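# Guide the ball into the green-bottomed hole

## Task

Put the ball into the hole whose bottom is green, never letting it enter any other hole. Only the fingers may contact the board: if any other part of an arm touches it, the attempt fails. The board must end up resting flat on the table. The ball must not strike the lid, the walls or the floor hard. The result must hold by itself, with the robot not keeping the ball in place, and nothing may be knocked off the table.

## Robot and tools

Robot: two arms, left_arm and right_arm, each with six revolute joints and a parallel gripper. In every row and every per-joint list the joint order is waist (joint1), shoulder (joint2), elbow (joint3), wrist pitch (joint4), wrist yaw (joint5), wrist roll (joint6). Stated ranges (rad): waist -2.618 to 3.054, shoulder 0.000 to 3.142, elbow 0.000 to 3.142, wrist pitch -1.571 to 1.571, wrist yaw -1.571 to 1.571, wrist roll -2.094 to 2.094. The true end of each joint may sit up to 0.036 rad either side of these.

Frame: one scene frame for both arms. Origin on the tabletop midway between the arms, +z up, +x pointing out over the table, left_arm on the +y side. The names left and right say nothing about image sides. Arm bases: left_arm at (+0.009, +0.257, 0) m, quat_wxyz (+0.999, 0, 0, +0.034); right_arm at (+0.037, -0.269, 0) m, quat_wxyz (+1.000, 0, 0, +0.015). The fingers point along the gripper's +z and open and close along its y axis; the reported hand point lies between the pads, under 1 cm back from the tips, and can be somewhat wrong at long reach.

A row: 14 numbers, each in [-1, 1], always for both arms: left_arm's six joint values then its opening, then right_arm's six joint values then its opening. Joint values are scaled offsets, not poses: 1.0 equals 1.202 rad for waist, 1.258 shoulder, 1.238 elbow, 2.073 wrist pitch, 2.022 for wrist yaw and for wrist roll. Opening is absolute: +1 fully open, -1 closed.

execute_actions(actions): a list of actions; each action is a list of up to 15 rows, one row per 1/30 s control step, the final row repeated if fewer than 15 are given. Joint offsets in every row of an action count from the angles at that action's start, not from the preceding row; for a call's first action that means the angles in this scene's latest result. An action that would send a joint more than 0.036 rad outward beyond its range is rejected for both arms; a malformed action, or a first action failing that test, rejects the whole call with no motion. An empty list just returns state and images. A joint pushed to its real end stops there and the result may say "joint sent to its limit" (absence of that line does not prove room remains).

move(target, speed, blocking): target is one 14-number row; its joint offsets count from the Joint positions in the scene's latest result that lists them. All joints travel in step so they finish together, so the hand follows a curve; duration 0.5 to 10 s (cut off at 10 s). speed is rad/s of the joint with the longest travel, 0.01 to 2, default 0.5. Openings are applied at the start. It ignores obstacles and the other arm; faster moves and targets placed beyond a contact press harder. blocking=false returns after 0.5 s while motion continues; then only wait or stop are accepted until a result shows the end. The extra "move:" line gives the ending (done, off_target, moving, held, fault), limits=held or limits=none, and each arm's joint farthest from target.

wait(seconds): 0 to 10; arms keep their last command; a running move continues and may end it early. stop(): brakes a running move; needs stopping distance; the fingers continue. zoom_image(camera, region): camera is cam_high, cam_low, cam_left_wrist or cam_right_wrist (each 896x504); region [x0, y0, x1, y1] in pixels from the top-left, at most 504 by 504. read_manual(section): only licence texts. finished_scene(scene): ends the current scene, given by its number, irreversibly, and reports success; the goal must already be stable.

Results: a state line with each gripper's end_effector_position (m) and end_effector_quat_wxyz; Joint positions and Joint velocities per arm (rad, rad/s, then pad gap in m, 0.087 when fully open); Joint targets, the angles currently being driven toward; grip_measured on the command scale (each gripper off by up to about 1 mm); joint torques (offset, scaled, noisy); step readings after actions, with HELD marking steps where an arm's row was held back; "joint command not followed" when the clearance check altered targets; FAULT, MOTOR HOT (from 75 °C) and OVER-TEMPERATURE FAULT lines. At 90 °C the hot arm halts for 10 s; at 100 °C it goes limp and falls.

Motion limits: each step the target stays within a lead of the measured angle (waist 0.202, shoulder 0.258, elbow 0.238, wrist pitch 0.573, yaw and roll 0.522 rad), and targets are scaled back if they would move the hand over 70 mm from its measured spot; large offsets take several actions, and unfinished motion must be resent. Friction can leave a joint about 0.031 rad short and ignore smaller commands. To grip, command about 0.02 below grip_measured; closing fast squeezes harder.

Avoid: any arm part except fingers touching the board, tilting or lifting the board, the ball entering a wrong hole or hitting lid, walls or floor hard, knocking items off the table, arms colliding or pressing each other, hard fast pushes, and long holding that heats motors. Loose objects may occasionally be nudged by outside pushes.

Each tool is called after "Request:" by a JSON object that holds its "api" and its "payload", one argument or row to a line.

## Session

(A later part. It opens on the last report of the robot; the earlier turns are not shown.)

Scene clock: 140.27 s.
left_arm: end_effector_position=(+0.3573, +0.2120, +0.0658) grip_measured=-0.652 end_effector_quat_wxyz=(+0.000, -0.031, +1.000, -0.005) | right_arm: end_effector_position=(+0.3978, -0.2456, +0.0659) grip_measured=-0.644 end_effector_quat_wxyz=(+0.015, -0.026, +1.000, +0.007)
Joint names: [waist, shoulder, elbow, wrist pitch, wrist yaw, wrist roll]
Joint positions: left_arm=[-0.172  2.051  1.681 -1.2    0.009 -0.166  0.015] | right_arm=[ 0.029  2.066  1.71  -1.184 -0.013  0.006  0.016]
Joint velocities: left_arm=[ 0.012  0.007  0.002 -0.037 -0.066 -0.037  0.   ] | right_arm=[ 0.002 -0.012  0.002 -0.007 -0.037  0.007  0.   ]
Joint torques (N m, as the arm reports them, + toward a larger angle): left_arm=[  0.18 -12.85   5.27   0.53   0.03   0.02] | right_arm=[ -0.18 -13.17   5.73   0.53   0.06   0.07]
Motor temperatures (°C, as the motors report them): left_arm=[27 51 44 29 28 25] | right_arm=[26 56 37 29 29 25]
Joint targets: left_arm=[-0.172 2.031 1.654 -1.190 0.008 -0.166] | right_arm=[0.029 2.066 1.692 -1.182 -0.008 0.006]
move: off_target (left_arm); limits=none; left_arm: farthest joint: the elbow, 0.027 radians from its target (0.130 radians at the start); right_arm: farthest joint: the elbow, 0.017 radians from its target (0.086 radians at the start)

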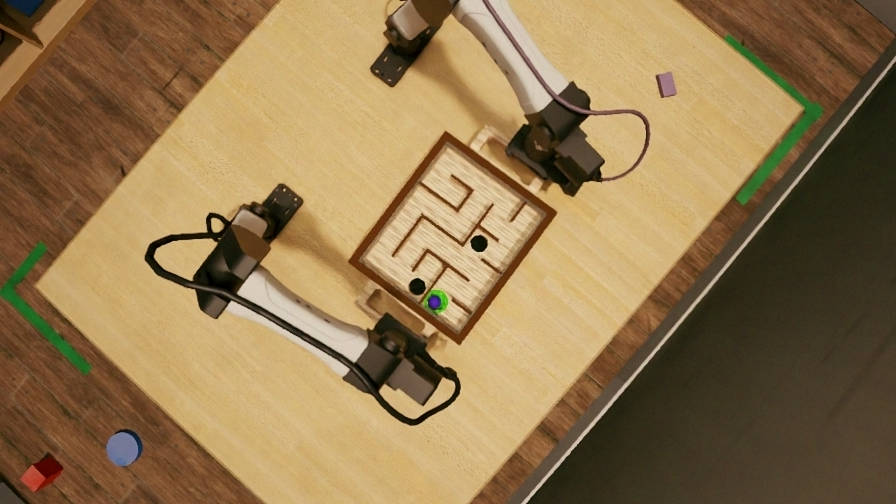

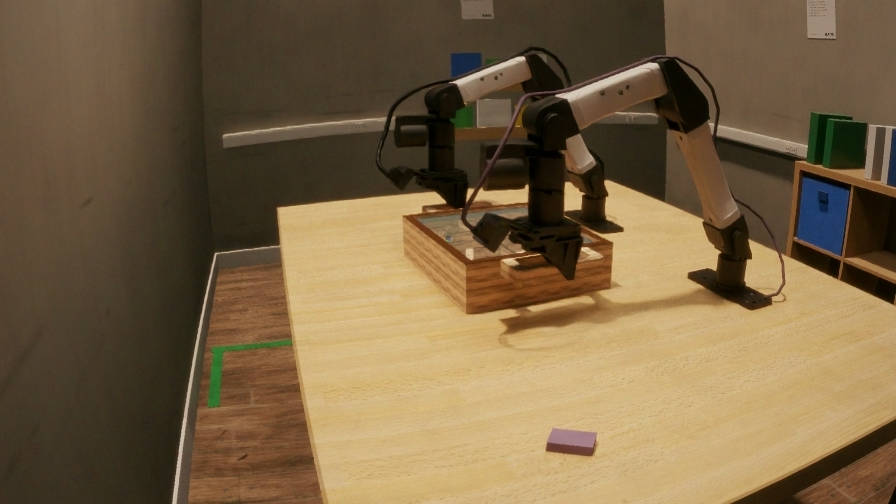

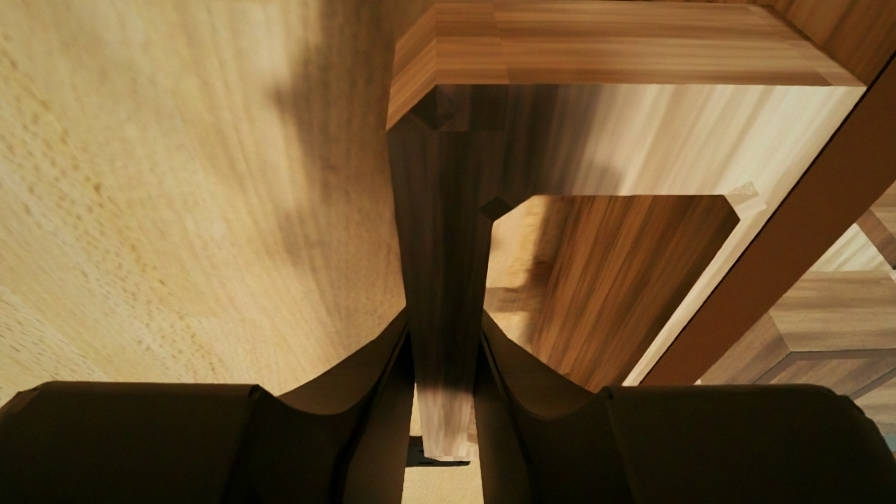

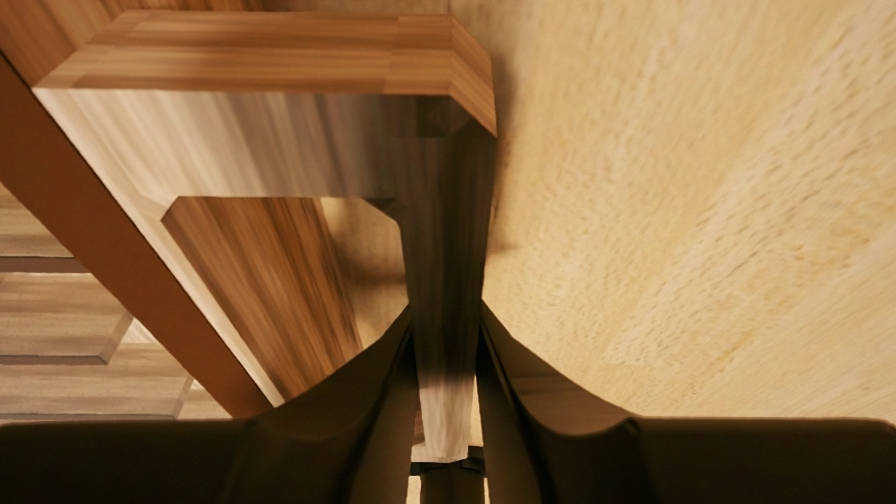

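Request:
{"api": "execute_actions", "payload": {
  "actions": [
    [[0,0,0,0,0,0,0.1,0,0,0,0,0,0,0.1]]
  ]
}}

Request:
{"api": "move", "payload": {
  "target": [0,-0.12,0,0,0,0,0.1,0,-0.12,0,0,0,0,0.1],
  "speed": 0.4
}}

Scene clock: 145.03 s.
left_arm: end_effector_position=(+0.3573, +0.2120, +0.0658) grip_measured=+0.100 end_effector_quat_wxyz=(+0.000, -0.031, +1.000, -0.005) | right_arm: end_effector_position=(+0.3978, -0.2456, +0.0659) grip_measured=+0.100 end_effector_quat_wxyz=(+0.015, -0.026, +1.000, +0.007)
Joint names: [waist, shoulder, elbow, wrist pitch, wrist yaw, wrist roll]
Joint positions: left_arm=[-0.172  2.051  1.681 -1.2    0.009 -0.166  0.048] | right_arm=[ 0.029  2.066  1.71  -1.184 -0.013  0.006  0.048]
Joint velocities: left_arm=[-0.007 -0.002 -0.012  0.095 -0.022  0.022  0.   ] | right_arm=[-0.017 -0.012 -0.007 -0.051  0.037 -0.022  0.001]
Joint torques (N m, as the arm reports them, + toward a larger angle): left_arm=[  0.17 -11.38   7.46   0.42   0.04   0.02] | right_arm=[ -0.04 -13.17   7.26   0.46  -0.01   0.07]
Motor temperatures (°C, as the motors report them): left_arm=[27 51 43 29 28 25] | right_arm=[26 56 37 29 29 25]
Joint targets: left_arm=[-0.172 2.051 1.681 -1.200 0.009 -0.166] | right_arm=[0.029 2.066 1.710 -1.184 -0.013 0.006]
Step readings (joint positions):
0: left_arm=[-0.172 2.051 1.681 -1.200 0.009 -0.166] | right_arm=[0.029 2.066 1.710 -1.184 -0.013 0.006]
1: left_arm=[-0.172 2.051 1.681 -1.200 0.009 -0.166] | right_arm=[0.029 2.066 1.710 -1.184 -0.013 0.006]
2: left_arm=[-0.172 2.051 1.681 -1.200 0.009 -0.166] | right_arm=[0.029 2.066 1.710 -1.184 -0.013 0.006]
4: left_arm=[-0.172 2.051 1.681 -1.200 0.009 -0.166] | right_arm=[0.029 2.066 1.710 -1.184 -0.013 0.006]
8: left_arm=[-0.172 2.051 1.681 -1.200 0.009 -0.166] | right_arm=[0.029 2.066 1.710 -1.184 -0.013 0.006]
15: Joint positions above

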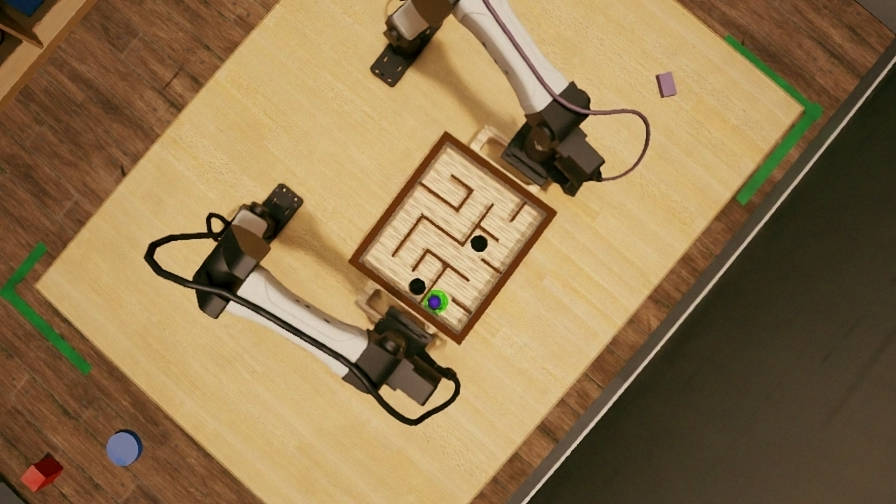

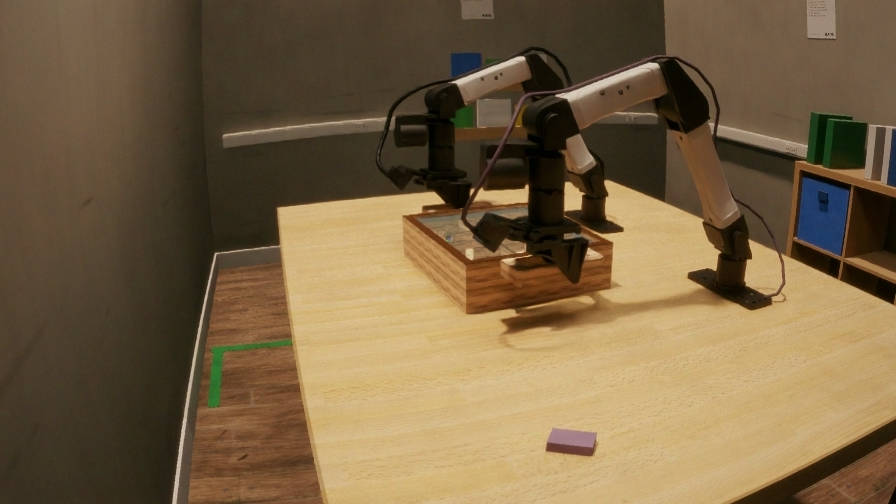

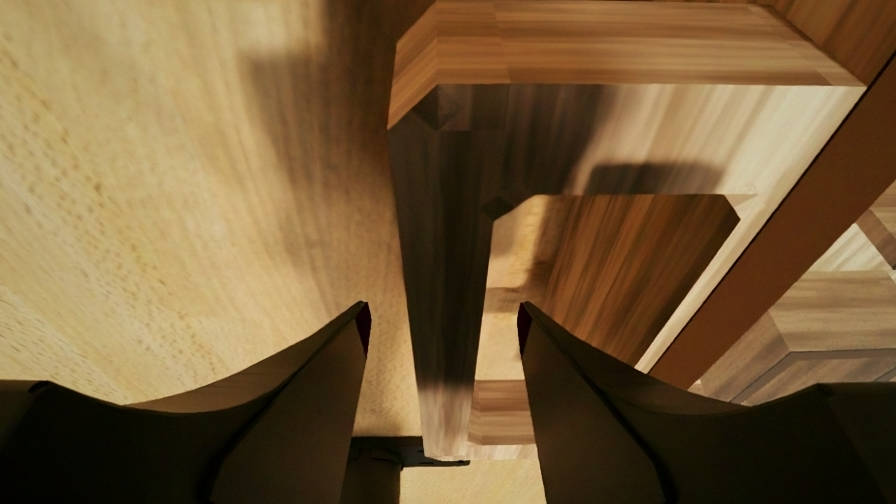

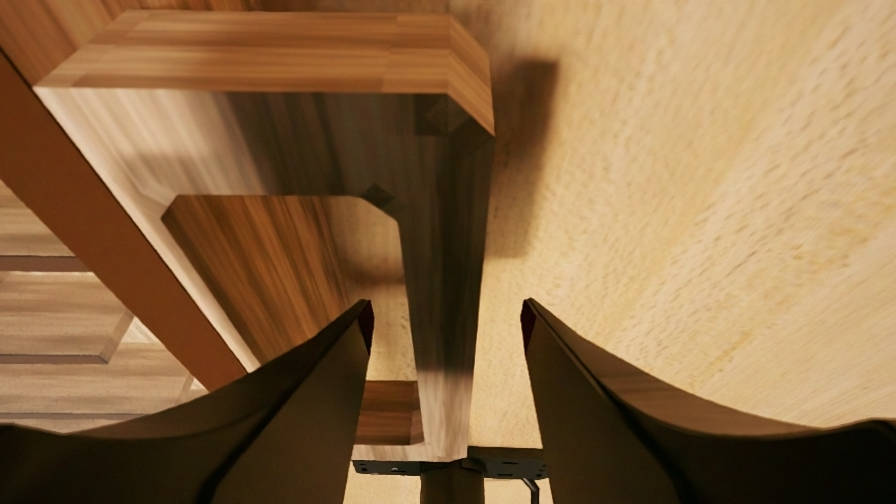

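Scene clock: 145.83 s.
left_arm: end_effector_position=(+0.3607, +0.2117, +0.1161) grip_measured=+0.100 end_effector_quat_wxyz=(+0.075, -0.030, +0.997, -0.015) | right_arm: end_effector_position=(+0.4011, -0.2454, +0.1167) grip_measured=+0.100 end_effector_quat_wxyz=(+0.089, -0.027, +0.996, +0.009)
Joint names: [waist, shoulder, elbow, wrist pitch, wrist yaw, wrist roll]
Joint positions: left_arm=[-0.172  1.9    1.681 -1.2    0.009 -0.166  0.048] | right_arm=[ 0.029  1.918  1.71  -1.184 -0.013  0.006  0.048]
Joint velocities: left_arm=[-0.002 -0.012 -0.002  0.066  0.037 -0.051  0.   ] | right_arm=[-0.012 -0.002 -0.007 -0.037  0.022  0.066  0.   ]
Joint torques (N m, as the arm reports them, + toward a larger angle): left_arm=[  0.19 -10.17   7.85   0.71   0.04   0.02] | right_arm=[ -0.43 -12.57   7.42   0.81  -0.02   0.02]
Motor temperatures (°C, as the motors report them): left_arm=[27 51 43 29 28 25] | right_arm=[26 57 37 29 29 25]
Joint targets: left_arm=[-0.172 1.900 1.681 -1.200 0.009 -0.166] | right_arm=[0.029 1.915 1.710 -1.184 -0.013 0.006]
move: done; limits=none; left_arm: farthest joint: the waist, 0.000 radians from its target (0.000 radians at the start); right_arm: farthest joint: the shoulder, 0.003 radians from its target (0.151 radians at the start)

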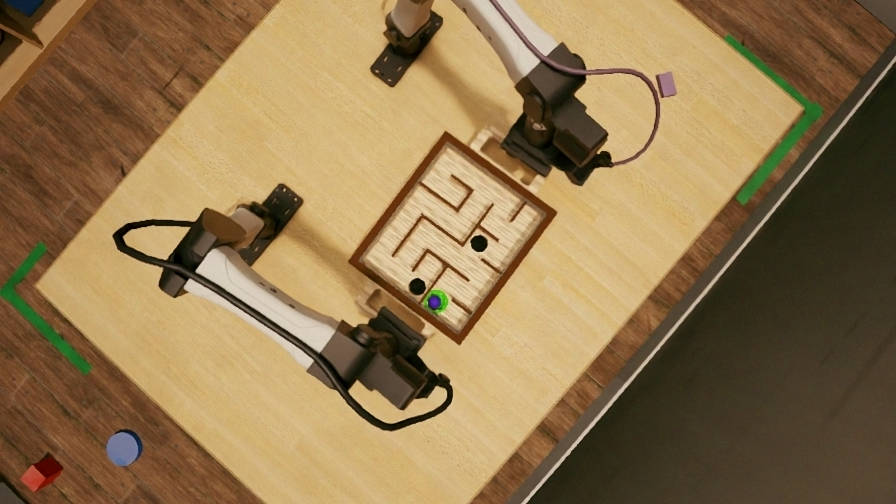

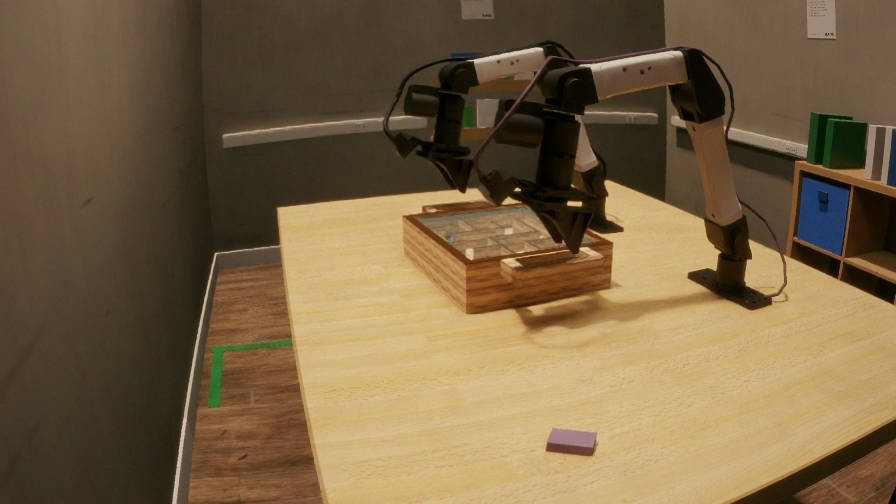

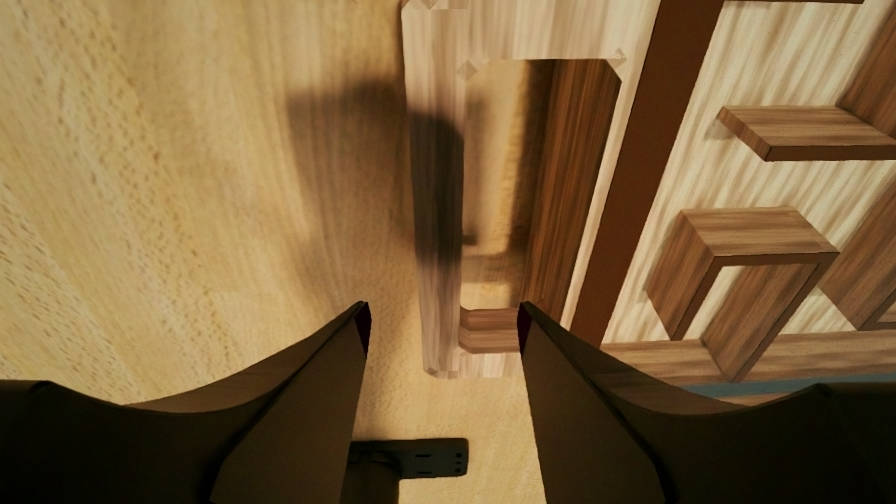

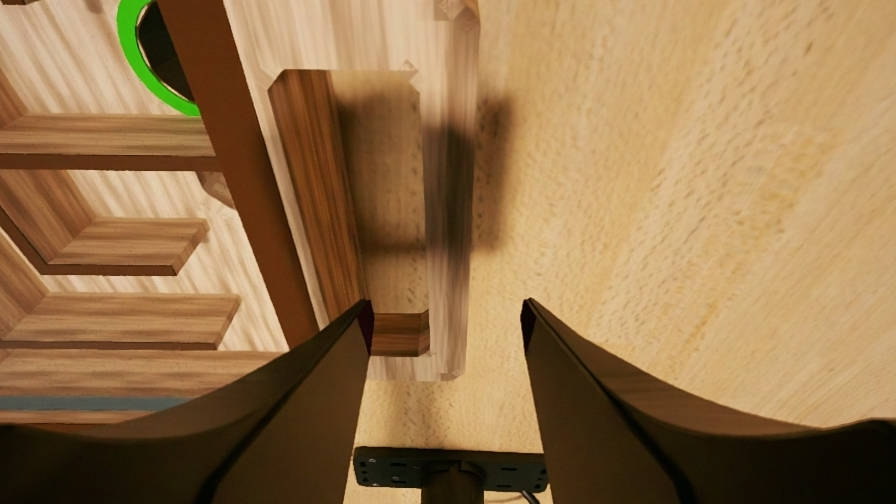

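Request:
{"api": "finished_scene", "payload": {
  "scene": 2
}}

The scene is finished: the task was done.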